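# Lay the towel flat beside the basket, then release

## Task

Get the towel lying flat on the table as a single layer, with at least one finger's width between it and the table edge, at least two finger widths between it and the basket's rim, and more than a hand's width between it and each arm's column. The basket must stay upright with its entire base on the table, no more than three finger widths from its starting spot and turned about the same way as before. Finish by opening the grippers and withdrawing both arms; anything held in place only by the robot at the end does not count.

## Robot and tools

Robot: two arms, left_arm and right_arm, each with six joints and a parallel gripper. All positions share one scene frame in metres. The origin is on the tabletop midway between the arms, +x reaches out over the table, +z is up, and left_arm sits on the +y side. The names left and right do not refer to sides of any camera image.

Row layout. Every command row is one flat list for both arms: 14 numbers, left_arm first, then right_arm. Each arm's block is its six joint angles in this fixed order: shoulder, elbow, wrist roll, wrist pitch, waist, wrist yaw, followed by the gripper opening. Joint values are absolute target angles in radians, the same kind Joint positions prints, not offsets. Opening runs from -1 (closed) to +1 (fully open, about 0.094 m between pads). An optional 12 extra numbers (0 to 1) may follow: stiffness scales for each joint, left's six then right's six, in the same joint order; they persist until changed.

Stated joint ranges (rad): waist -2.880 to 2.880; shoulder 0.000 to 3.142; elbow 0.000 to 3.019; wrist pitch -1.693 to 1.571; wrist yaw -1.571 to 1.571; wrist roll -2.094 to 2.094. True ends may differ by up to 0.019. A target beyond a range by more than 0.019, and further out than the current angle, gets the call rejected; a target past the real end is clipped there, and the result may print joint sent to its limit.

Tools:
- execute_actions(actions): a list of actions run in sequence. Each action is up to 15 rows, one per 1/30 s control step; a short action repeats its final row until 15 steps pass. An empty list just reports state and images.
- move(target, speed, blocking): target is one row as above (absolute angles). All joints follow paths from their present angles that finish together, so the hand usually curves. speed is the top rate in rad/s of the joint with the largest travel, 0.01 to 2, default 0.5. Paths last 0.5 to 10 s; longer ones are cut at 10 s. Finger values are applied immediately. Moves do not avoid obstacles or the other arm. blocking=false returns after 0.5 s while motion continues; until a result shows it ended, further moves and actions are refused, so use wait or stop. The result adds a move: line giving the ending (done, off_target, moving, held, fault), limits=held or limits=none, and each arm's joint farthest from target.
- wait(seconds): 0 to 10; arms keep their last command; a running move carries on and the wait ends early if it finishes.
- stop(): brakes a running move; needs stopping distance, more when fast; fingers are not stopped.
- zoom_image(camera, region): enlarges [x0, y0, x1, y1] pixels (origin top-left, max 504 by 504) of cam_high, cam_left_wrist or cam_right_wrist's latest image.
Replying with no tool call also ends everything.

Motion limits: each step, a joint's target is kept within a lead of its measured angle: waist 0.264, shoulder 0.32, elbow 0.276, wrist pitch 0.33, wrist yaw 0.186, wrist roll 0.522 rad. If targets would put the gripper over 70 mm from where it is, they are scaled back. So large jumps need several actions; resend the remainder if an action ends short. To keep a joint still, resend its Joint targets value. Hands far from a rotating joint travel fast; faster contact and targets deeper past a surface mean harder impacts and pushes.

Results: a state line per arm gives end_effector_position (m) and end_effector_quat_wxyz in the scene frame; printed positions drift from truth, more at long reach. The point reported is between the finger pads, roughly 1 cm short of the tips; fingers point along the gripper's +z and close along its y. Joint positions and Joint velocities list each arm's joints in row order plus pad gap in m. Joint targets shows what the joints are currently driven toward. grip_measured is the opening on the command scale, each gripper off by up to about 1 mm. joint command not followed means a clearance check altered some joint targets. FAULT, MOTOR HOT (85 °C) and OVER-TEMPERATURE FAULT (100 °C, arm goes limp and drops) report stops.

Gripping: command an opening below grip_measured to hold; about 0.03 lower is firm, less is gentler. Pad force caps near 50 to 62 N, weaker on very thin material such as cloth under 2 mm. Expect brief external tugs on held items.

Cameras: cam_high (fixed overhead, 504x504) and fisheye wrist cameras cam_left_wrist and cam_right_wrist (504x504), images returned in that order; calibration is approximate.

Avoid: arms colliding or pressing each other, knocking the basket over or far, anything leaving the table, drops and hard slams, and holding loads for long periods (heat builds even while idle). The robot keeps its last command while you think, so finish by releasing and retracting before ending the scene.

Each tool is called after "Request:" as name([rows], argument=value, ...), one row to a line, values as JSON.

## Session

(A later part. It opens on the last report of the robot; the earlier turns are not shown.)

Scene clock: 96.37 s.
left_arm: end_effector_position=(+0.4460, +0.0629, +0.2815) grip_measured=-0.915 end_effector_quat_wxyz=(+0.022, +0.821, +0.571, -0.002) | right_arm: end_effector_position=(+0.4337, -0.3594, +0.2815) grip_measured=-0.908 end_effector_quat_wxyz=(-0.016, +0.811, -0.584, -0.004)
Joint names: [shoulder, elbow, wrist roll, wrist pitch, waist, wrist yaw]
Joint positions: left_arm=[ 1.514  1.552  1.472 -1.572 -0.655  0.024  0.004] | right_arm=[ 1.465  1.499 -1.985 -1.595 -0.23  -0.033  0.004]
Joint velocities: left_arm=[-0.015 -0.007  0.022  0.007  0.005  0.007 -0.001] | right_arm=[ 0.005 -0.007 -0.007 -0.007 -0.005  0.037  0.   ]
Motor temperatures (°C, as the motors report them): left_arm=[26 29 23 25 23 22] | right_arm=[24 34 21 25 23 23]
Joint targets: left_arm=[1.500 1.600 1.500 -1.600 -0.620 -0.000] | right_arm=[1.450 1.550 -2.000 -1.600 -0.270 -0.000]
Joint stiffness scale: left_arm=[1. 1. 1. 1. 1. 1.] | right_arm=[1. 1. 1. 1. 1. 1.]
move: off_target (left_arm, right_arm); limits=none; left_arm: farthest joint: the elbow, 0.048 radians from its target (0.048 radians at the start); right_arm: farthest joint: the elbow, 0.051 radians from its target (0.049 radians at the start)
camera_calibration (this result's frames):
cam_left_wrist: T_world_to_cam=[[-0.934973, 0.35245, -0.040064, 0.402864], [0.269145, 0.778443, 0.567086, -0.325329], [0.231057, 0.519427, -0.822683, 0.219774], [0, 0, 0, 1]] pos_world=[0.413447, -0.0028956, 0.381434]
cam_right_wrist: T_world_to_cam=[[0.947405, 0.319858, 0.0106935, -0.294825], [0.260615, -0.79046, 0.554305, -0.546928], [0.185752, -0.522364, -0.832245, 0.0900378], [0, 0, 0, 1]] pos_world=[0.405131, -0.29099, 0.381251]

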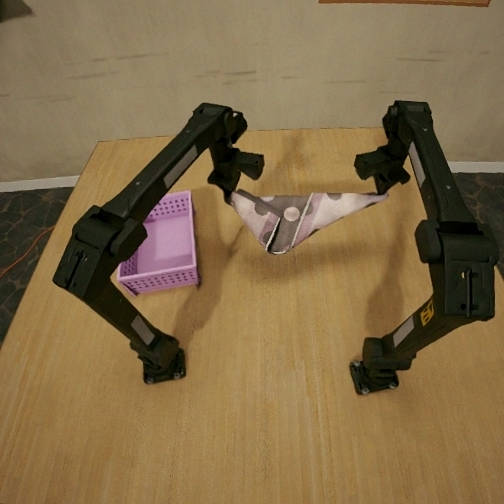

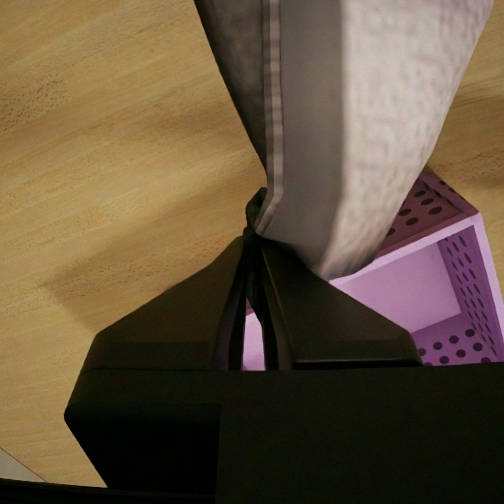

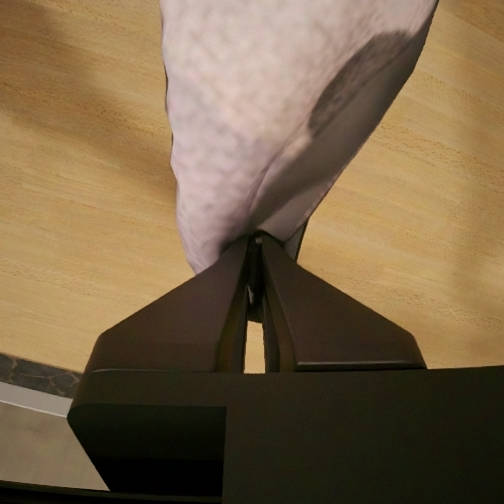

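Request:
move(target=[1.4,1.2,0.2,-1.35,-0.8,0,-1,1.25,1.05,-0.8,-1.35,-0.25,0,-1], speed=0.5)

Request:
move(target=[1.92,1.39,-0.2,-1.02,-0.67,0,-1,1.89,1.37,-0.4,-1.02,-0.22,0,-1], speed=0.3)

Request:
move(target=[1.92,1.39,-0.2,-1.02,-0.67,0,0.2,1.89,1.37,-0.4,-1.02,-0.22,0,0.2])

Request:
move(target=[1.3,1.4,-0.4,-1.3,-0.6,0,0.2,1.3,1.4,0,-1.3,-0.3,0,0.2])

Request:
zoom_image(camera="cam_high", region=[200,150,400,350])

Scene clock: 105.30 s.
left_arm: end_effector_position=(+0.3701, +0.0436, +0.1829) grip_measured=-0.915 end_effector_quat_wxyz=(-0.007, +0.389, +0.921, -0.001) | right_arm: end_effector_position=(+0.3433, -0.3550, +0.1812) grip_measured=-0.907 end_effector_quat_wxyz=(-0.005, -0.351, +0.936, +0.007)
Joint names: [shoulder, elbow, wrist roll, wrist pitch, waist, wrist yaw]
Joint positions: left_arm=[ 1.425  1.197  0.213 -1.356 -0.789  0.005  0.004] | right_arm=[ 1.271  1.045 -0.81  -1.361 -0.229 -0.009  0.004]
Joint velocities: left_arm=[-0.005 -0.002 -0.037  0.017 -0.005 -0.007 -0.001] | right_arm=[-0.005 -0.012 -0.037 -0.012  0.005  0.022  0.001]
Motor temperatures (°C, as the motors report them): left_arm=[26 29 23 25 23 22] | right_arm=[24 34 21 25 23 23]
Joint targets: left_arm=[1.400 1.200 0.200 -1.350 -0.800 0.000] | right_arm=[1.250 1.050 -0.800 -1.350 -0.250 0.000]
Joint stiffness scale: left_arm=[1. 1. 1. 1. 1. 1.] | right_arm=[1. 1. 1. 1. 1. 1.]
move: off_target (left_arm, right_arm); limits=none; left_arm: farthest joint: the shoulder, 0.025 radians from its target (0.114 radians at the start); right_arm: farthest joint: the waist, 0.021 radians from its target (0.020 radians at the start)
camera_calibration (this result's frames):
cam_left_wrist: T_world_to_cam=[[-0.721847, -0.692047, 0.00265457, 0.29365], [-0.5529, 0.579007, 0.599211, 0.0730318], [-0.416219, 0.431071, -0.800587, 0.40562], [0, 0, 0, 1]] pos_world=[0.421176, -0.0139174, 0.280193]
cam_right_wrist: T_world_to_cam=[[0.659954, -0.750748, -0.0289393, -0.483723], [-0.60108, -0.550711, 0.579155, -0.0878352], [-0.450737, -0.364821, -0.814704, 0.296947], [0, 0, 0, 1]] pos_world=[0.400284, -0.303193, 0.278796]

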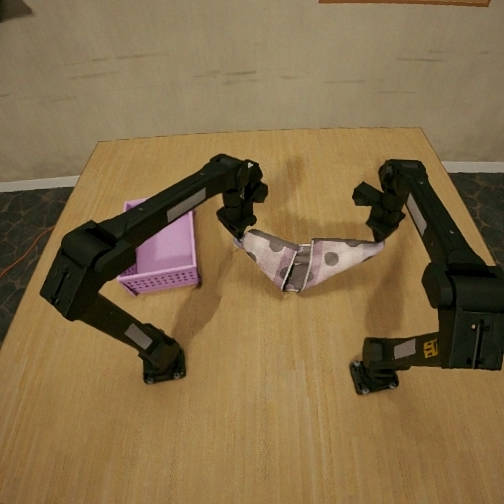

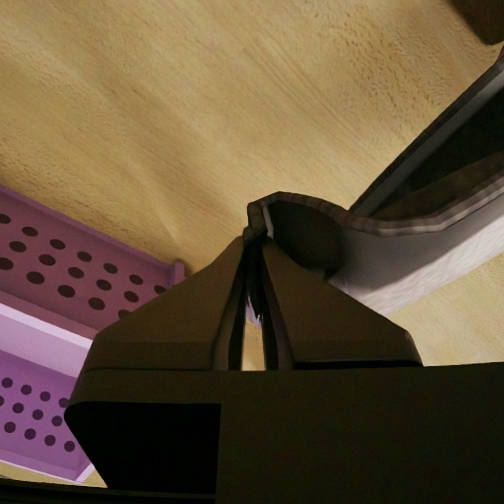

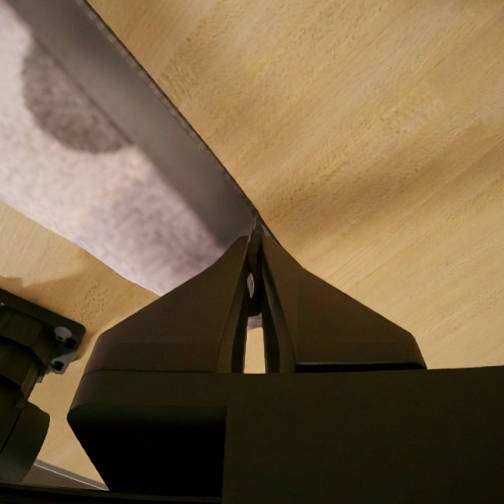

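Scene clock: 107.97 s.
left_arm: end_effector_position=(+0.5073, +0.0204, +0.0227) grip_measured=-0.915 end_effector_quat_wxyz=(-0.003, +0.148, +0.989, +0.000) | right_arm: end_effector_position=(+0.5241, -0.3726, +0.0279) grip_measured=-0.907 end_effector_quat_wxyz=(-0.002, -0.159, +0.987, +0.002)
Joint names: [shoulder, elbow, wrist roll, wrist pitch, waist, wrist yaw]
Joint positions: left_arm=[ 1.898  1.352 -0.184 -1.029 -0.683  0.002  0.004] | right_arm=[ 1.874  1.329 -0.412 -1.032 -0.229 -0.004  0.004]
Joint velocities: left_arm=[-0.005 -0.007  0.11  -0.017 -0.015 -0.095 -0.   ] | right_arm=[-0.015 -0.007 -0.095  0.012 -0.015  0.051 -0.   ]
Motor temperatures (°C, as the motors report them): left_arm=[26 29 23 25 23 22] | right_arm=[24 35 21 25 23 23]
Joint targets: left_arm=[1.920 1.390 -0.200 -1.020 -0.670 -0.000] | right_arm=[1.890 1.370 -0.400 -1.020 -0.220 -0.000]
Joint stiffness scale: left_arm=[1. 1. 1. 1. 1. 1.] | right_arm=[1. 1. 1. 1. 1. 1.]
move: off_target (left_arm, right_arm); limits=none; left_arm: farthest joint: the elbow, 0.038 radians from its target (0.193 radians at the start); right_arm: farthest joint: the elbow, 0.041 radians from its target (0.325 radians at the start)
camera_calibration (this result's frames):
cam_left_wrist: T_world_to_cam=[[-0.299805, -0.95399, -0.00443329, 0.168375], [-0.767716, 0.238502, 0.594751, 0.374334], [-0.56633, 0.181713, -0.803897, 0.425758], [0, 0, 0, 1]] pos_world=[0.578982, -0.00601747, 0.120377]
cam_right_wrist: T_world_to_cam=[[0.317697, -0.948044, -0.0167428, -0.515163], [-0.770145, -0.268301, 0.578698, 0.29378], [-0.553124, -0.170956, -0.81537, 0.373084], [0, 0, 0, 1]] pos_world=[0.596281, -0.345795, 0.125566]

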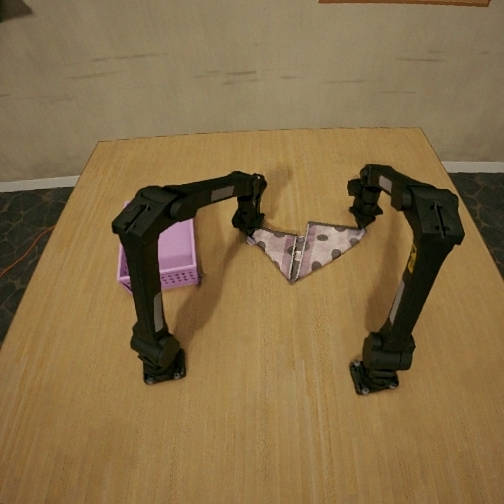

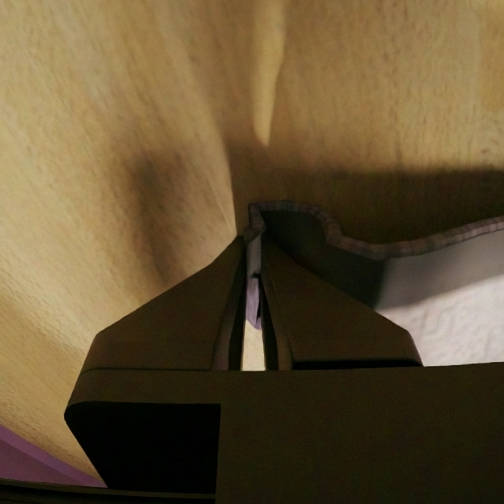

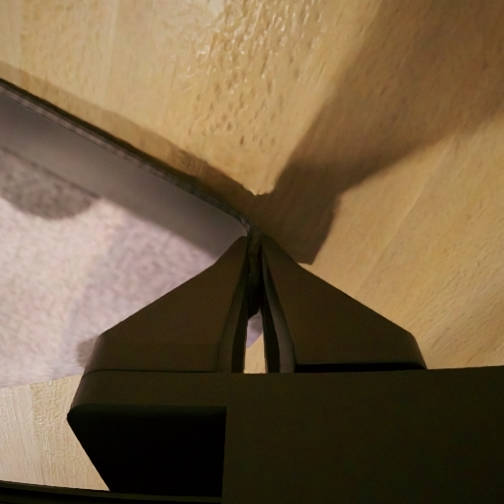

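Scene clock: 108.67 s.
left_arm: end_effector_position=(+0.5074, +0.0205, +0.0227) grip_measured=+0.198 end_effector_quat_wxyz=(-0.003, +0.148, +0.989, +0.001) | right_arm: end_effector_position=(+0.5241, -0.3726, +0.0279) grip_measured=+0.198 end_effector_quat_wxyz=(-0.002, -0.158, +0.987, +0.002)
Joint names: [shoulder, elbow, wrist roll, wrist pitch, waist, wrist yaw]
Joint positions: left_arm=[ 1.898  1.352 -0.184 -1.029 -0.683  0.001  0.056] | right_arm=[ 1.874  1.329 -0.409 -1.032 -0.229 -0.004  0.056]
Joint velocities: left_arm=[-0.005 -0.002  0.007 -0.007 -0.005 -0.066 -0.   ] | right_arm=[-0.005 -0.017  0.051 -0.027 -0.005 -0.037  0.001]
Motor temperatures (°C, as the motors report them): left_arm=[26 29 23 25 23 22] | right_arm=[24 35 21 25 23 23]
Joint targets: left_arm=[1.920 1.390 -0.200 -1.020 -0.670 -0.000] | right_arm=[1.890 1.370 -0.400 -1.020 -0.220 0.000]
Joint stiffness scale: left_arm=[1. 1. 1. 1. 1. 1.] | right_arm=[1. 1. 1. 1. 1. 1.]
move: off_target (left_arm, right_arm); limits=none; left_arm: farthest joint: the elbow, 0.038 radians from its target (0.038 radians at the start); right_arm: farthest joint: the elbow, 0.041 radians from its target (0.041 radians at the start)
camera_calibration (this result's frames):
cam_left_wrist: T_world_to_cam=[[-0.299081, -0.954212, -0.00556399, 0.168231], [-0.768212, 0.237315, 0.594586, 0.374643], [-0.56604, 0.182103, -0.804013, 0.425626], [0, 0, 0, 1]] pos_world=[0.579041, -0.00588837, 0.120388]
cam_right_wrist: T_world_to_cam=[[0.315164, -0.94889, -0.0167326, -0.514151], [-0.770852, -0.266236, 0.57871, 0.294921], [-0.553587, -0.16949, -0.815361, 0.373873], [0, 0, 0, 1]] pos_world=[0.596353, -0.345986, 0.125565]

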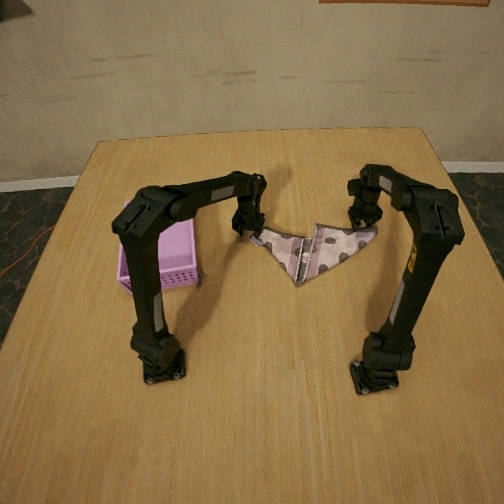

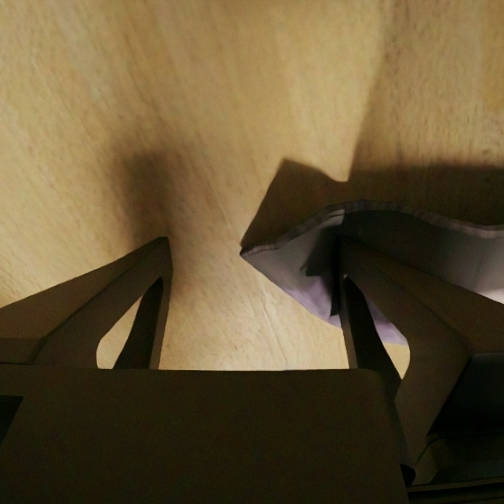

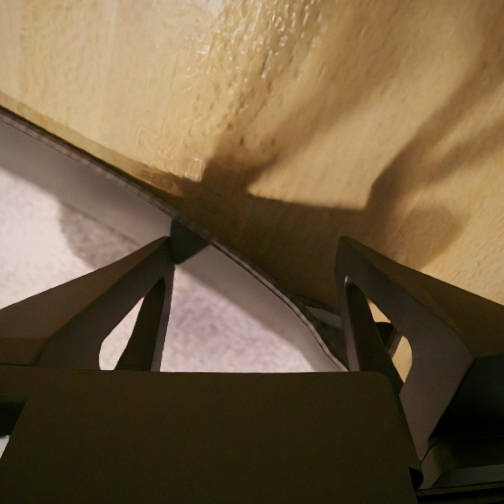

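Scene clock: 110.57 s.
left_arm: end_effector_position=(+0.4435, +0.0890, +0.3060) grip_measured=+0.198 end_effector_quat_wxyz=(+0.156, +0.014, +0.985, -0.066) | right_arm: end_effector_position=(+0.4447, -0.3905, +0.3087) grip_measured=+0.198 end_effector_quat_wxyz=(+0.173, +0.067, +0.983, -0.012)
Joint names: [shoulder, elbow, wrist roll, wrist pitch, waist, wrist yaw]
Joint positions: left_arm=[ 1.29   1.355 -0.384 -1.295 -0.614  0.001  0.056] | right_arm=[ 1.293  1.362 -0.01  -1.292 -0.285 -0.004  0.056]
Joint velocities: left_arm=[-0.015 -0.017 -0.022  0.002 -0.015 -0.022  0.   ] | right_arm=[ 0.005 -0.007  0.066  0.002 -0.005 -0.022  0.   ]
Motor temperatures (°C, as the motors report them): left_arm=[26 29 23 25 23 22] | right_arm=[24 35 21 25 23 23]
Joint targets: left_arm=[1.300 1.400 -0.400 -1.300 -0.600 0.000] | right_arm=[1.300 1.400 -0.000 -1.300 -0.300 0.000]
Joint stiffness scale: left_arm=[1. 1. 1. 1. 1. 1.] | right_arm=[1. 1. 1. 1. 1. 1.]
move: off_target (left_arm, right_arm); limits=none; left_arm: farthest joint: the elbow, 0.045 radians from its target (0.048 radians at the start); right_arm: farthest joint: the elbow, 0.038 radians from its target (0.071 radians at the start)
camera_calibration (this result's frames):
cam_left_wrist: T_world_to_cam=[[-0.0519913, -0.991549, 0.118857, 0.0717217], [-0.948022, 0.0864188, 0.306247, 0.322266], [-0.31393, -0.0967572, -0.944503, 0.560728], [0, 0, 0, 1]] pos_world=[0.485273, 0.0975203, 0.422392]
cam_right_wrist: T_world_to_cam=[[-0.129779, -0.9915, -0.00919238, -0.322504], [-0.957217, 0.122862, 0.261994, 0.399062], [-0.258637, 0.0428003, -0.965026, 0.553712], [0, 0, 0, 1]] pos_world=[0.483345, -0.392491, 0.42683]

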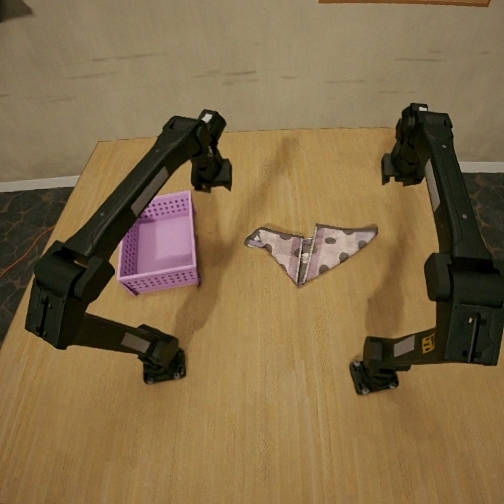

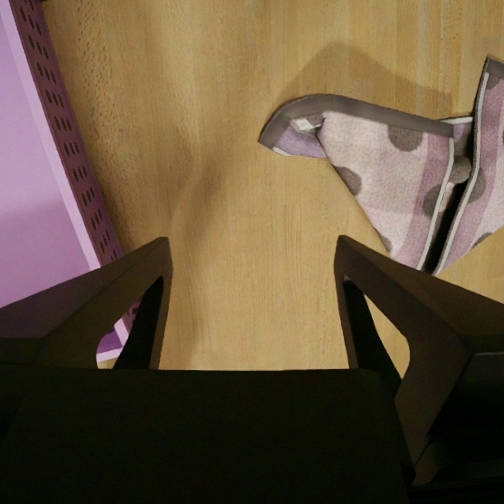

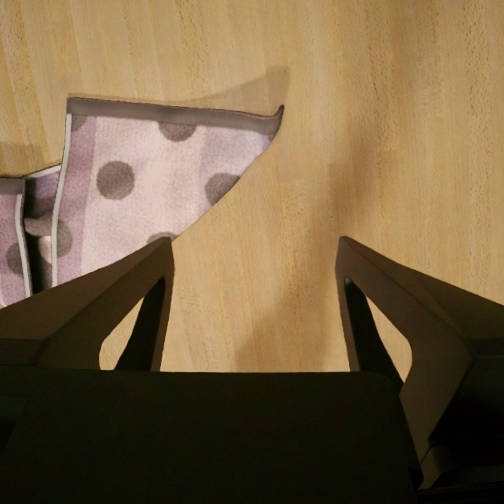

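Region (200, 150, 400, 350) of cam_high's 504x504 image, scaled by 2.520, with more detail than that image has.

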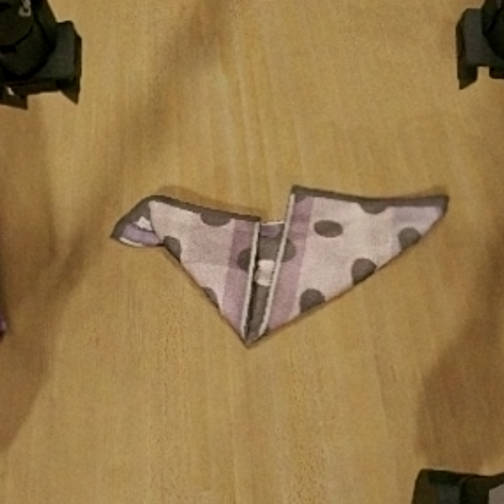

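Request:
move(target=[1.0,1.1,-0.4,-1.3,-0.4,0,0.2,1.92,1.53,0.2,-1.14,0.08,0,0.2])

Scene clock: 116.10 s.
left_arm: end_effector_position=(+0.3727, +0.1951, +0.2912) grip_measured=+0.198 end_effector_quat_wxyz=(+0.173, -0.086, +0.980, -0.053) | right_arm: end_effector_position=(+0.5470, -0.2043, +0.0568) grip_measured=+0.198 end_effector_quat_wxyz=(-0.007, -0.013, +1.000, +0.000)
Joint names: [shoulder, elbow, wrist roll, wrist pitch, waist, wrist yaw]
Joint positions: left_arm=[ 1.008  1.097 -0.385 -1.296 -0.413  0.001  0.056] | right_arm=[ 1.92   1.486  0.19  -1.15   0.079 -0.004  0.056]
Joint velocities: left_arm=[ 0.005 -0.002 -0.022  0.007 -0.015 -0.007 -0.001] | right_arm=[-0.005 -0.007  0.037  0.022 -0.005  0.007  0.   ]
Motor temperatures (°C, as the motors report them): left_arm=[26 30 23 25 23 22] | right_arm=[24 35 21 25 23 23]
Joint targets: left_arm=[1.000 1.100 -0.400 -1.300 -0.400 0.000] | right_arm=[1.920 1.530 0.200 -1.140 0.080 0.000]
Joint stiffness scale: left_arm=[1. 1. 1. 1. 1. 1.] | right_arm=[1. 1. 1. 1. 1. 1.]
move: off_target (right_arm); limits=none; left_arm: farthest joint: the wrist roll, 0.015 radians from its target (0.015 radians at the start); right_arm: farthest joint: the elbow, 0.044 radians from its target (0.168 radians at the start)
camera_calibration (this result's frames):
cam_left_wrist: T_world_to_cam=[[0.144917, -0.981216, 0.127338, 0.0971309], [-0.95293, -0.103769, 0.28488, 0.295737], [-0.266315, -0.162628, -0.950068, 0.531585], [0, 0, 0, 1]] pos_world=[0.40931, 0.212445, 0.408423]
cam_right_wrist: T_world_to_cam=[[0.029492, -0.999489, -0.0123286, -0.215537], [-0.809554, -0.0311185, 0.58622, 0.409454], [-0.586304, -0.00730813, -0.810058, 0.489332], [0, 0, 0, 1]] pos_world=[0.624729, -0.199109, 0.1537]

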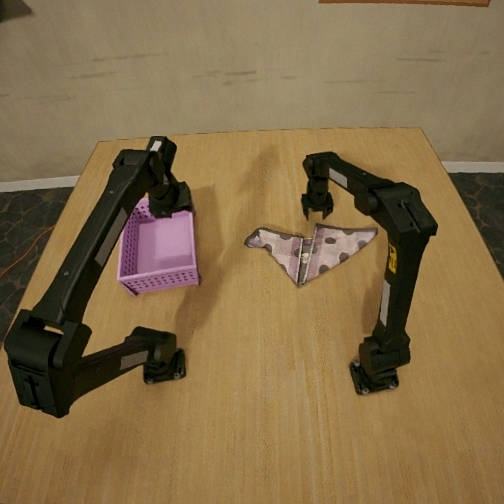

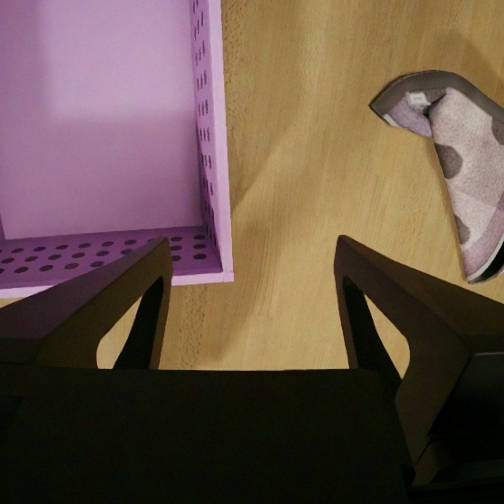

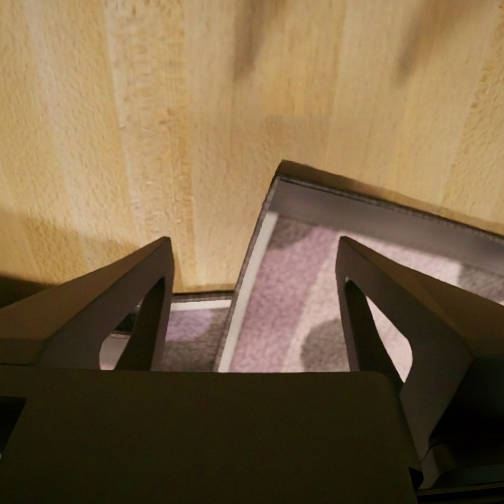

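Request:
move(target=[1.0,1.1,-0.4,-1.3,-0.4,0,0.2,1.92,1.5,0.2,-1.12,0.045,0,0.2], speed=0.1)

Request:
move(target=[1.0,1.1,-0.4,-1.3,-0.4,0,0.2,2.01,1.43,0.2,-1.04,0.045,0,0.2], speed=0.1)

Request:
move(target=[1.0,1.1,-0.4,-1.3,-0.4,0,0.2,2.01,1.43,0.2,-1.04,0.045,0,-1])

Request:
move(target=[1.0,1.1,-0.4,-1.3,-0.4,0,0.2,1.55,1.22,0,-1.25,-0.12,0,-1], speed=0.3)

Scene clock: 123.63 s.
left_arm: end_effector_position=(+0.3727, +0.1951, +0.2912) grip_measured=+0.198 end_effector_quat_wxyz=(+0.173, -0.086, +0.980, -0.053) | right_arm: end_effector_position=(+0.5540, -0.2160, +0.0568) grip_measured=+0.198 end_effector_quat_wxyz=(+0.002, -0.002, +1.000, +0.002)
Joint names: [shoulder, elbow, wrist roll, wrist pitch, waist, wrist yaw]
Joint positions: left_arm=[ 1.008  1.097 -0.385 -1.296 -0.413  0.001  0.056] | right_arm=[ 1.92   1.486  0.191 -1.131  0.056 -0.004  0.056]
Joint velocities: left_arm=[-0.005 -0.017 -0.007  0.022 -0.005 -0.051 -0.   ] | right_arm=[-0.005  0.002 -0.081  0.007 -0.005 -0.022 -0.001]
Motor temperatures (°C, as the motors report them): left_arm=[25 29 23 25 23 22] | right_arm=[25 35 21 25 23 23]
Joint targets: left_arm=[1.000 1.100 -0.400 -1.300 -0.400 -0.000] | right_arm=[1.920 1.500 0.200 -1.120 0.045 -0.000]
Joint stiffness scale: left_arm=[1. 1. 1. 1. 1. 1.] | right_arm=[1. 1. 1. 1. 1. 1.]
move: done; limits=none; left_arm: farthest joint: the wrist roll, 0.015 radians from its target (0.015 radians at the start); right_arm: farthest joint: the elbow, 0.014 radians from its target (0.014 radians at the start)
camera_calibration (this result's frames):
cam_left_wrist: T_world_to_cam=[[0.144917, -0.981216, 0.127338, 0.0971309], [-0.95293, -0.103769, 0.28488, 0.295737], [-0.266315, -0.162628, -0.950068, 0.531585], [0, 0, 0, 1]] pos_world=[0.40931, 0.212445, 0.408423]
cam_right_wrist: T_world_to_cam=[[0.00648009, -0.999855, -0.0157356, -0.214523], [-0.82046, -0.014312, 0.571525, 0.425299], [-0.571667, 0.00920691, -0.820434, 0.489398], [0, 0, 0, 1]] pos_world=[0.630103, -0.212911, 0.155074]

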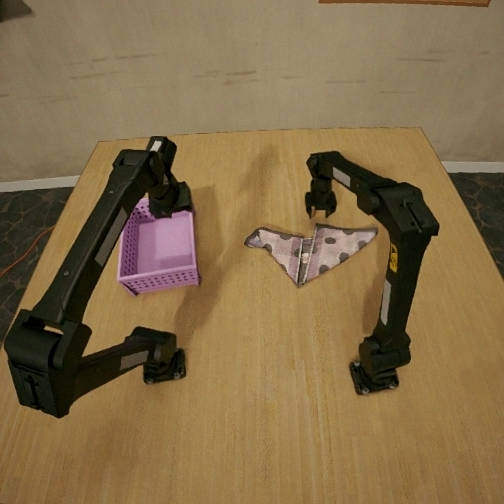

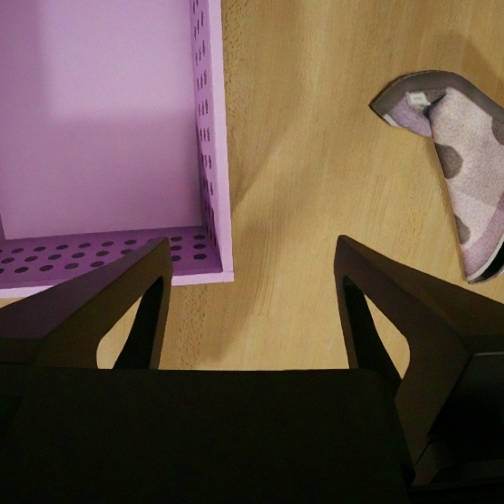

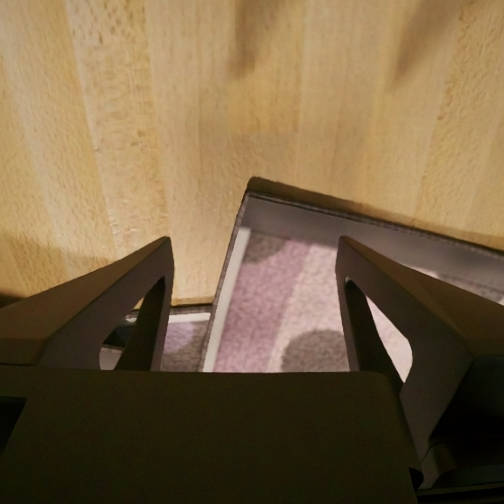

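Scene clock: 124.83 s.
left_arm: end_effector_position=(+0.3727, +0.1951, +0.2912) grip_measured=+0.198 end_effector_quat_wxyz=(+0.173, -0.086, +0.980, -0.053) | right_arm: end_effector_position=(+0.5489, -0.2177, +0.0179) grip_measured=+0.198 end_effector_quat_wxyz=(-0.006, +0.000, +1.000, -0.001)
Joint names: [shoulder, elbow, wrist roll, wrist pitch, waist, wrist yaw]
Joint positions: left_arm=[ 1.008  1.097 -0.385 -1.296 -0.413  0.001  0.056] | right_arm=[ 1.964  1.442  0.194 -1.062  0.056  0.     0.056]
Joint velocities: left_arm=[-0.005  0.007  0.022 -0.007  0.005  0.022 -0.   ] | right_arm=[-0.015  0.007  0.022  0.012 -0.005 -0.007 -0.   ]
Motor temperatures (°C, as the motors report them): left_arm=[25 29 23 25 23 22] | right_arm=[25 35 21 25 23 23]
Joint targets: left_arm=[1.000 1.100 -0.400 -1.300 -0.400 -0.000] | right_arm=[2.010 1.430 0.200 -1.040 0.045 -0.000]
Joint stiffness scale: left_arm=[1. 1. 1. 1. 1. 1.] | right_arm=[1. 1. 1. 1. 1. 1.]
move: off_target (right_arm); limits=none; left_arm: farthest joint: the wrist roll, 0.015 radians from its target (0.015 radians at the start); right_arm: farthest joint: the shoulder, 0.046 radians from its target (0.090 radians at the start)
camera_calibration (this result's frames):
cam_left_wrist: T_world_to_cam=[[0.144917, -0.981216, 0.127338, 0.0971309], [-0.95293, -0.103769, 0.28488, 0.295737], [-0.266315, -0.162628, -0.950068, 0.531585], [0, 0, 0, 1]] pos_world=[0.40931, 0.212445, 0.408423]
cam_right_wrist: T_world_to_cam=[[0.00284776, -0.99996, -0.0084616, -0.214947], [-0.810305, -0.00726603, 0.585964, 0.438902], [-0.586002, 0.00518779, -0.810293, 0.461406], [0, 0, 0, 1]] pos_world=[0.626641, -0.214143, 0.114875]

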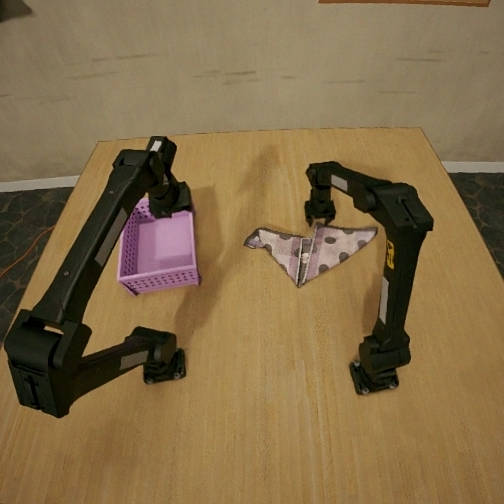

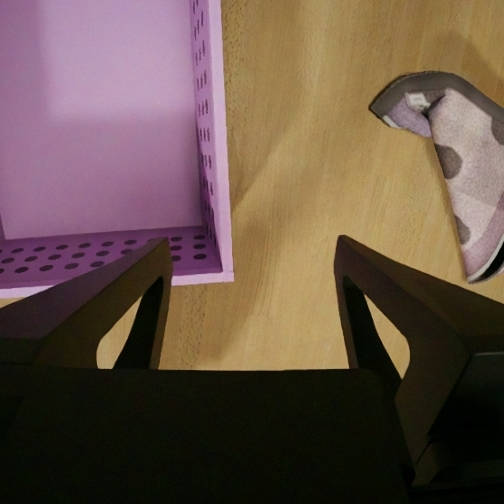

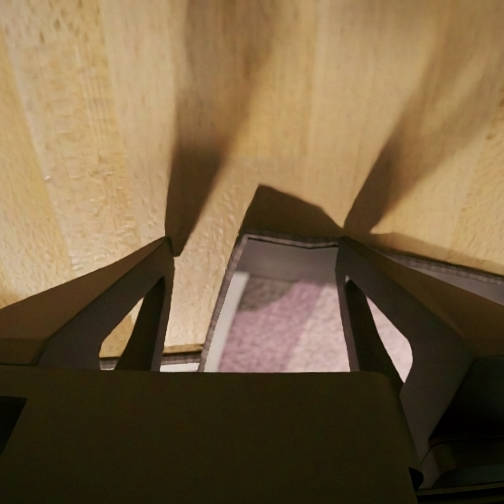

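Scene clock: 125.53 s.
left_arm: end_effector_position=(+0.3727, +0.1951, +0.2912) grip_measured=+0.198 end_effector_quat_wxyz=(+0.173, -0.086, +0.980, -0.053) | right_arm: end_effector_position=(+0.5495, -0.2181, +0.0186) grip_measured=-0.926 end_effector_quat_wxyz=(-0.005, +0.000, +1.000, -0.003)
Joint names: [shoulder, elbow, wrist roll, wrist pitch, waist, wrist yaw]
Joint positions: left_arm=[ 1.008  1.097 -0.385 -1.296 -0.413  0.001  0.056] | right_arm=[ 1.963  1.442  0.194 -1.06   0.056  0.003  0.003]
Joint velocities: left_arm=[ 0.005 -0.017  0.022 -0.022  0.005  0.022  0.002] | right_arm=[-0.005  0.007 -0.022 -0.012 -0.005  0.007  0.001]
Motor temperatures (°C, as the motors report them): left_arm=[25 29 23 25 23 22] | right_arm=[25 35 21 25 23 23]
Joint targets: left_arm=[1.000 1.100 -0.400 -1.300 -0.400 -0.000] | right_arm=[2.010 1.430 0.200 -1.040 0.045 0.000]
Joint stiffness scale: left_arm=[1. 1. 1. 1. 1. 1.] | right_arm=[1. 1. 1. 1. 1. 1.]
move: off_target (right_arm); limits=none; left_arm: farthest joint: the wrist roll, 0.015 radians from its target (0.015 radians at the start); right_arm: farthest joint: the shoulder, 0.047 radians from its target (0.046 radians at the start)
camera_calibration (this result's frames):
cam_left_wrist: T_world_to_cam=[[0.144917, -0.981216, 0.127338, 0.0971309], [-0.95293, -0.103769, 0.28488, 0.295737], [-0.266315, -0.162628, -0.950068, 0.531585], [0, 0, 0, 1]] pos_world=[0.40931, 0.212445, 0.408423]
cam_right_wrist: T_world_to_cam=[[0.00290868, -0.999978, -0.00604463, -0.215426], [-0.812398, -0.0058876, 0.583073, 0.440604], [-0.583096, 0.00321467, -0.812397, 0.460316], [0, 0, 0, 1]] pos_world=[0.62698, -0.214307, 0.115753]

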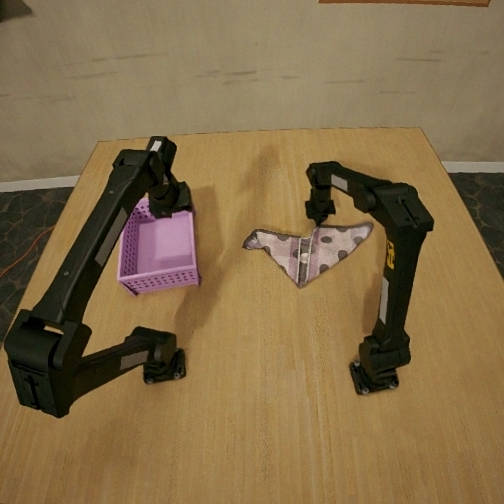

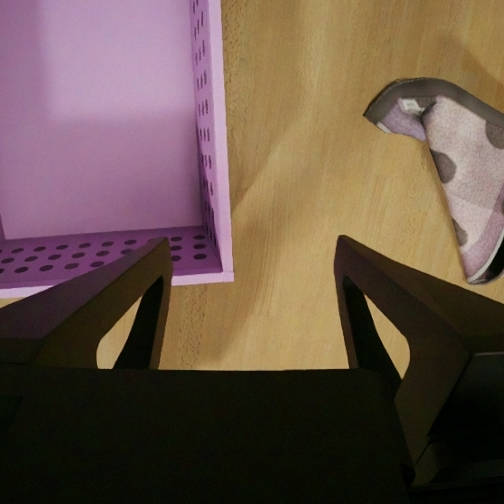

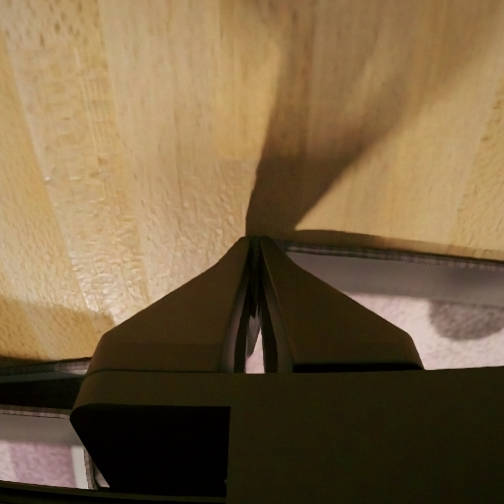

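Scene clock: 127.50 s.
left_arm: end_effector_position=(+0.3727, +0.1951, +0.2912) grip_measured=+0.198 end_effector_quat_wxyz=(+0.173, -0.086, +0.980, -0.053) | right_arm: end_effector_position=(+0.4438, -0.3126, +0.1352) grip_measured=-0.926 end_effector_quat_wxyz=(-0.007, -0.010, +1.000, -0.002)
Joint names: [shoulder, elbow, wrist roll, wrist pitch, waist, wrist yaw]
Joint positions: left_arm=[ 1.008  1.097 -0.385 -1.296 -0.413  0.001  0.056] | right_arm=[ 1.562  1.219  0.01  -1.242 -0.108  0.003  0.003]
Joint velocities: left_arm=[-0.005 -0.002 -0.022  0.012  0.005 -0.022 -0.   ] | right_arm=[ 0.005 -0.007  0.037  0.002 -0.005 -0.007  0.   ]
Motor temperatures (°C, as the motors report them): left_arm=[25 29 23 25 23 22] | right_arm=[25 34 21 25 23 23]
Joint targets: left_arm=[1.000 1.100 -0.400 -1.300 -0.400 0.000] | right_arm=[1.550 1.220 -0.000 -1.250 -0.120 0.000]
Joint stiffness scale: left_arm=[1. 1. 1. 1. 1. 1.] | right_arm=[1. 1. 1. 1. 1. 1.]
move: done; limits=none; left_arm: farthest joint: the wrist roll, 0.015 radians from its target (0.015 radians at the start); right_arm: farthest joint: the waist, 0.012 radians from its target (0.176 radians at the start)
camera_calibration (this result's frames):
cam_left_wrist: T_world_to_cam=[[0.144917, -0.981216, 0.127338, 0.0971309], [-0.95293, -0.103769, 0.28488, 0.295737], [-0.266315, -0.162628, -0.950068, 0.531585], [0, 0, 0, 1]] pos_world=[0.40931, 0.212445, 0.408423]
cam_right_wrist: T_world_to_cam=[[0.0226887, -0.999712, -0.00776738, -0.31741], [-0.808733, -0.0229208, 0.587729, 0.278542], [-0.587738, -0.00705308, -0.80902, 0.492159], [0, 0, 0, 1]] pos_world=[0.521728, -0.307463, 0.231994]

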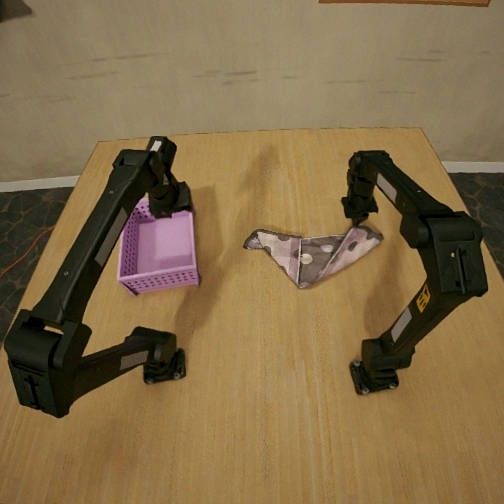

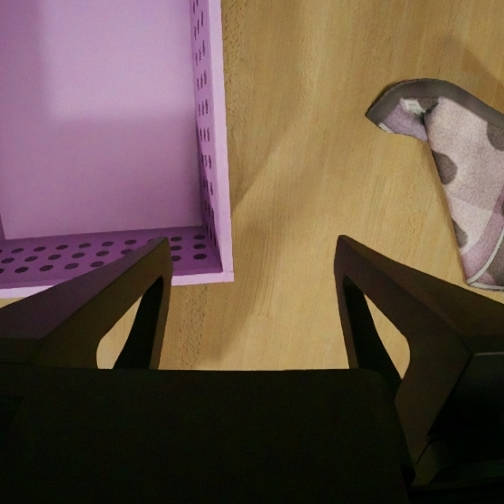

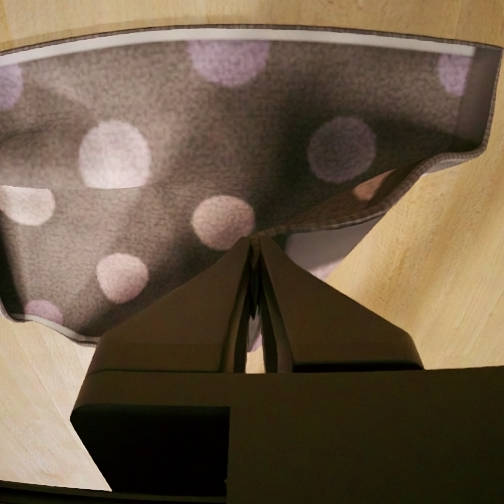

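Request:
move(target=[1.0,1.1,-0.4,-1.3,-0.4,0,0.2,1.35,0.76,-1.3,-0.97,-0.46,0,-1], speed=0.5)

Request:
move(target=[1.0,1.1,-0.4,-1.3,-0.4,0,0.2,1.35,0.76,-1.3,-0.97,-0.46,0,-0.3])

Request:
move(target=[1.6,1.65,-0.77,-1.45,-0.99,0,0.2,0.8,0.7,-1.3,-1.3,-0.6,0,-0.3])

Request:
zoom_image(camera="cam_high", region=[220,150,420,350])

Scene clock: 134.83 s.
left_arm: end_effector_position=(+0.3727, +0.1951, +0.2912) grip_measured=+0.198 end_effector_quat_wxyz=(+0.173, -0.086, +0.980, -0.053) | right_arm: end_effector_position=(+0.3057, -0.4227, +0.0497) grip_measured=-0.926 end_effector_quat_wxyz=(-0.009, -0.471, +0.882, +0.007)
Joint names: [shoulder, elbow, wrist roll, wrist pitch, waist, wrist yaw]
Joint positions: left_arm=[ 1.008  1.097 -0.385 -1.296 -0.413  0.001  0.056] | right_arm=[ 1.37   0.757 -1.29  -0.981 -0.446  0.003  0.003]
Joint velocities: left_arm=[-0.015  0.017  0.007 -0.022 -0.005  0.007  0.   ] | right_arm=[-0.015 -0.017 -0.081  0.002 -0.015 -0.095 -0.002]
Motor temperatures (°C, as the motors report them): left_arm=[25 29 23 25 23 22] | right_arm=[25 33 21 25 23 23]
Joint targets: left_arm=[1.000 1.100 -0.400 -1.300 -0.400 -0.000] | right_arm=[1.350 0.760 -1.300 -0.970 -0.460 -0.000]
Joint stiffness scale: left_arm=[1. 1. 1. 1. 1. 1.] | right_arm=[1. 1. 1. 1. 1. 1.]
move: done; limits=none; left_arm: farthest joint: the wrist roll, 0.015 radians from its target (0.015 radians at the start); right_arm: farthest joint: the shoulder, 0.020 radians from its target (0.212 radians at the start)
camera_calibration (this result's frames):
cam_left_wrist: T_world_to_cam=[[0.144917, -0.981216, 0.127338, 0.0971309], [-0.95293, -0.103769, 0.28488, 0.295737], [-0.266315, -0.162628, -0.950068, 0.531585], [0, 0, 0, 1]] pos_world=[0.40931, 0.212445, 0.408423]
cam_right_wrist: T_world_to_cam=[[0.832483, -0.553129, -0.0319373, -0.482585], [-0.433989, -0.686836, 0.583018, -0.180332], [-0.34442, -0.471492, -0.811831, 0.0705019], [0, 0, 0, 1]] pos_world=[0.347764, -0.357549, 0.14696]

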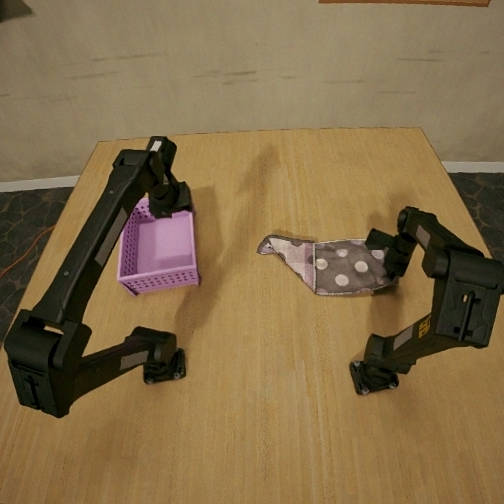

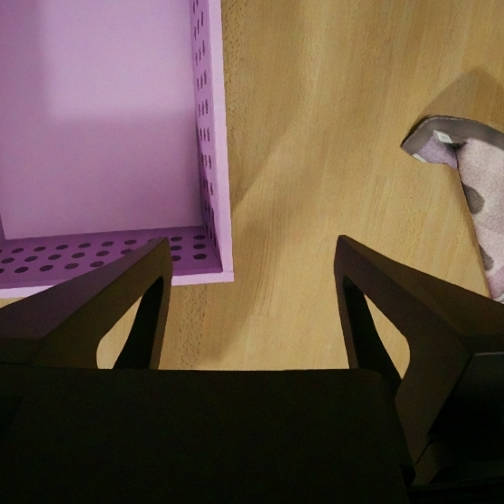

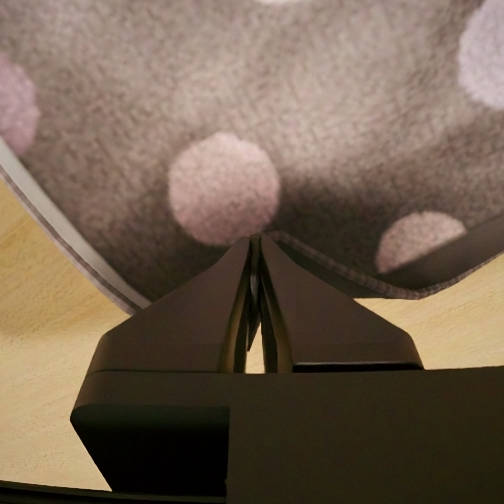

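Scene clock: 135.53 s.
left_arm: end_effector_position=(+0.3727, +0.1951, +0.2912) grip_measured=+0.198 end_effector_quat_wxyz=(+0.173, -0.086, +0.980, -0.053) | right_arm: end_effector_position=(+0.3057, -0.4227, +0.0497) grip_measured=-0.301 end_effector_quat_wxyz=(-0.009, -0.471, +0.882, +0.007)
Joint names: [shoulder, elbow, wrist roll, wrist pitch, waist, wrist yaw]
Joint positions: left_arm=[ 1.008  1.097 -0.385 -1.296 -0.413  0.001  0.056] | right_arm=[ 1.37   0.757 -1.29  -0.981 -0.446  0.003  0.033]
Joint velocities: left_arm=[-0.005 -0.022 -0.022  0.002 -0.005  0.007 -0.001] | right_arm=[-0.015 -0.002  0.022 -0.007  0.005 -0.066  0.001]
Motor temperatures (°C, as the motors report them): left_arm=[25 29 23 25 23 22] | right_arm=[25 33 21 25 23 23]
Joint targets: left_arm=[1.000 1.100 -0.400 -1.300 -0.400 0.000] | right_arm=[1.350 0.760 -1.300 -0.970 -0.460 -0.000]
Joint stiffness scale: left_arm=[1. 1. 1. 1. 1. 1.] | right_arm=[1. 1. 1. 1. 1. 1.]
move: done; limits=none; left_arm: farthest joint: the wrist roll, 0.015 radians from its target (0.015 radians at the start); right_arm: farthest joint: the shoulder, 0.020 radians from its target (0.020 radians at the start)
camera_calibration (this result's frames):
cam_left_wrist: T_world_to_cam=[[0.144917, -0.981216, 0.127338, 0.0971309], [-0.95293, -0.103769, 0.28488, 0.295737], [-0.266315, -0.162628, -0.950068, 0.531585], [0, 0, 0, 1]] pos_world=[0.40931, 0.212445, 0.408423]
cam_right_wrist: T_world_to_cam=[[0.832694, -0.552811, -0.0319409, -0.482515], [-0.433728, -0.687006, 0.583011, -0.180484], [-0.344239, -0.471617, -0.811836, 0.0703942], [0, 0, 0, 1]] pos_world=[0.347739, -0.357534, 0.146961]

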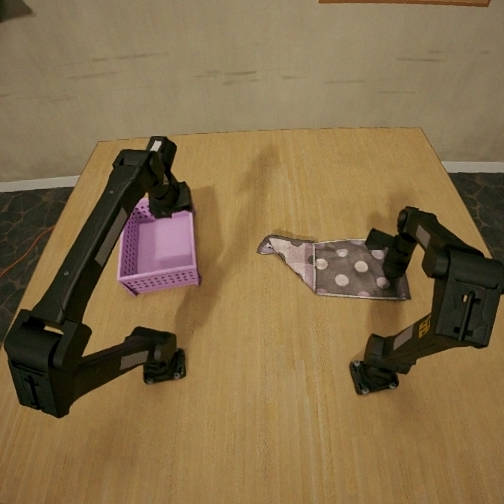

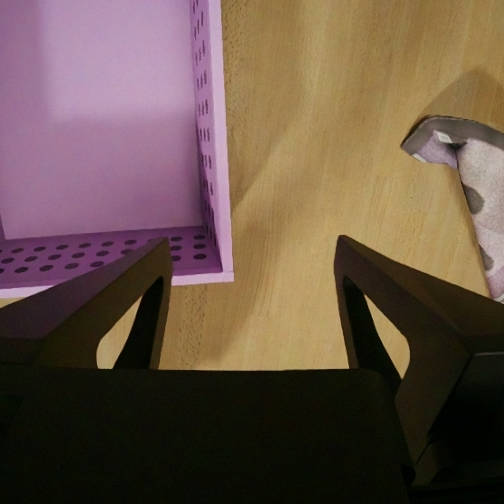

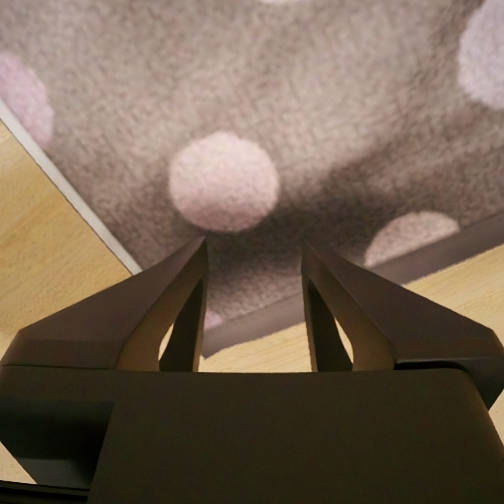

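Scene clock: 137.43 s.
left_arm: end_effector_position=(+0.3959, -0.0981, +0.2580) grip_measured=+0.198 end_effector_quat_wxyz=(+0.041, +0.019, +0.998, -0.041) | right_arm: end_effector_position=(+0.2085, -0.4251, +0.1687) grip_measured=-0.301 end_effector_quat_wxyz=(+0.056, -0.407, +0.909, -0.069)
Joint names: [shoulder, elbow, wrist roll, wrist pitch, waist, wrist yaw]
Joint positions: left_arm=[ 1.607  1.595 -0.754 -1.443 -0.993  0.001  0.056] | right_arm=[ 0.8    0.698 -1.291 -1.292 -0.585  0.003  0.033]
Joint velocities: left_arm=[-0.005  0.002 -0.051 -0.002 -0.005  0.022 -0.001] | right_arm=[ 0.005  0.002  0.081 -0.007 -0.005  0.051 -0.001]
Motor temperatures (°C, as the motors report them): left_arm=[25 29 23 25 23 22] | right_arm=[25 33 21 25 23 23]
Joint targets: left_arm=[1.600 1.650 -0.770 -1.450 -0.990 0.000] | right_arm=[0.800 0.700 -1.300 -1.300 -0.600 -0.000]
Joint stiffness scale: left_arm=[1. 1. 1. 1. 1. 1.] | right_arm=[1. 1. 1. 1. 1. 1.]
move: off_target (left_arm); limits=none; left_arm: farthest joint: the elbow, 0.055 radians from its target (0.553 radians at the start); right_arm: farthest joint: the waist, 0.015 radians from its target (0.154 radians at the start)
camera_calibration (this result's frames):
cam_left_wrist: T_world_to_cam=[[-0.0471411, -0.996119, 0.0743292, -0.101475], [-0.851797, 0.0789553, 0.517888, 0.21462], [-0.521747, -0.0388996, -0.852213, 0.546567], [0, 0, 0, 1]] pos_world=[0.463199, -0.0967654, 0.362185]
cam_right_wrist: T_world_to_cam=[[0.736627, -0.657202, 0.159585, -0.455739], [-0.625326, -0.571999, 0.530834, -0.196119], [-0.257583, -0.490819, -0.832315, 0.109543], [0, 0, 0, 1]] pos_world=[0.241287, -0.357926, 0.26801]

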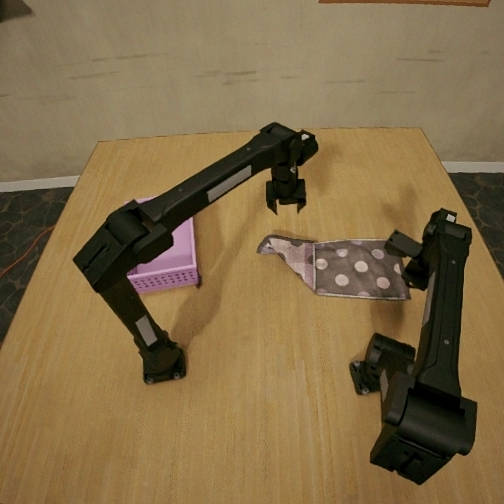

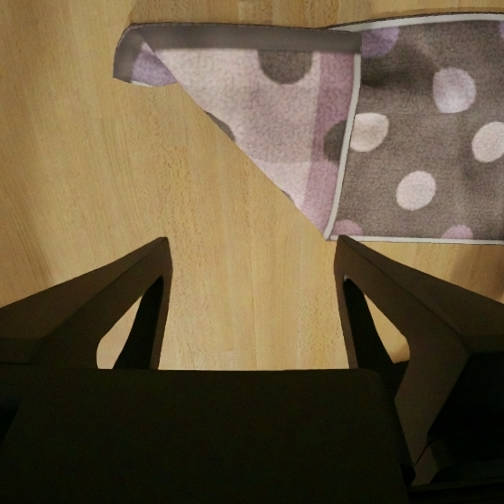

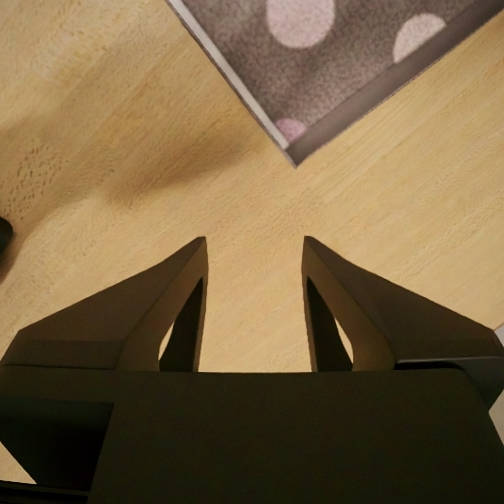

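Region (220, 150, 420, 350) of cam_high's 504x504 image, scaled by 2.520, with more detail than that image has.

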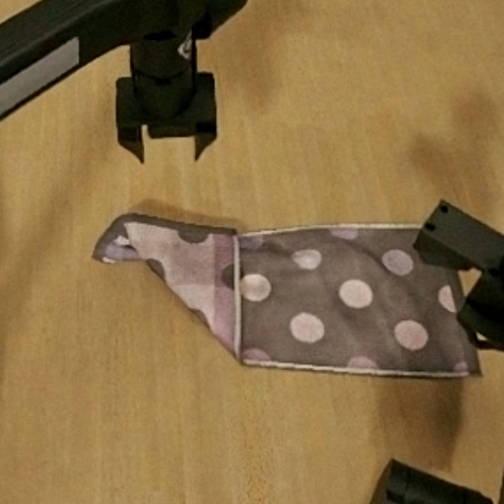

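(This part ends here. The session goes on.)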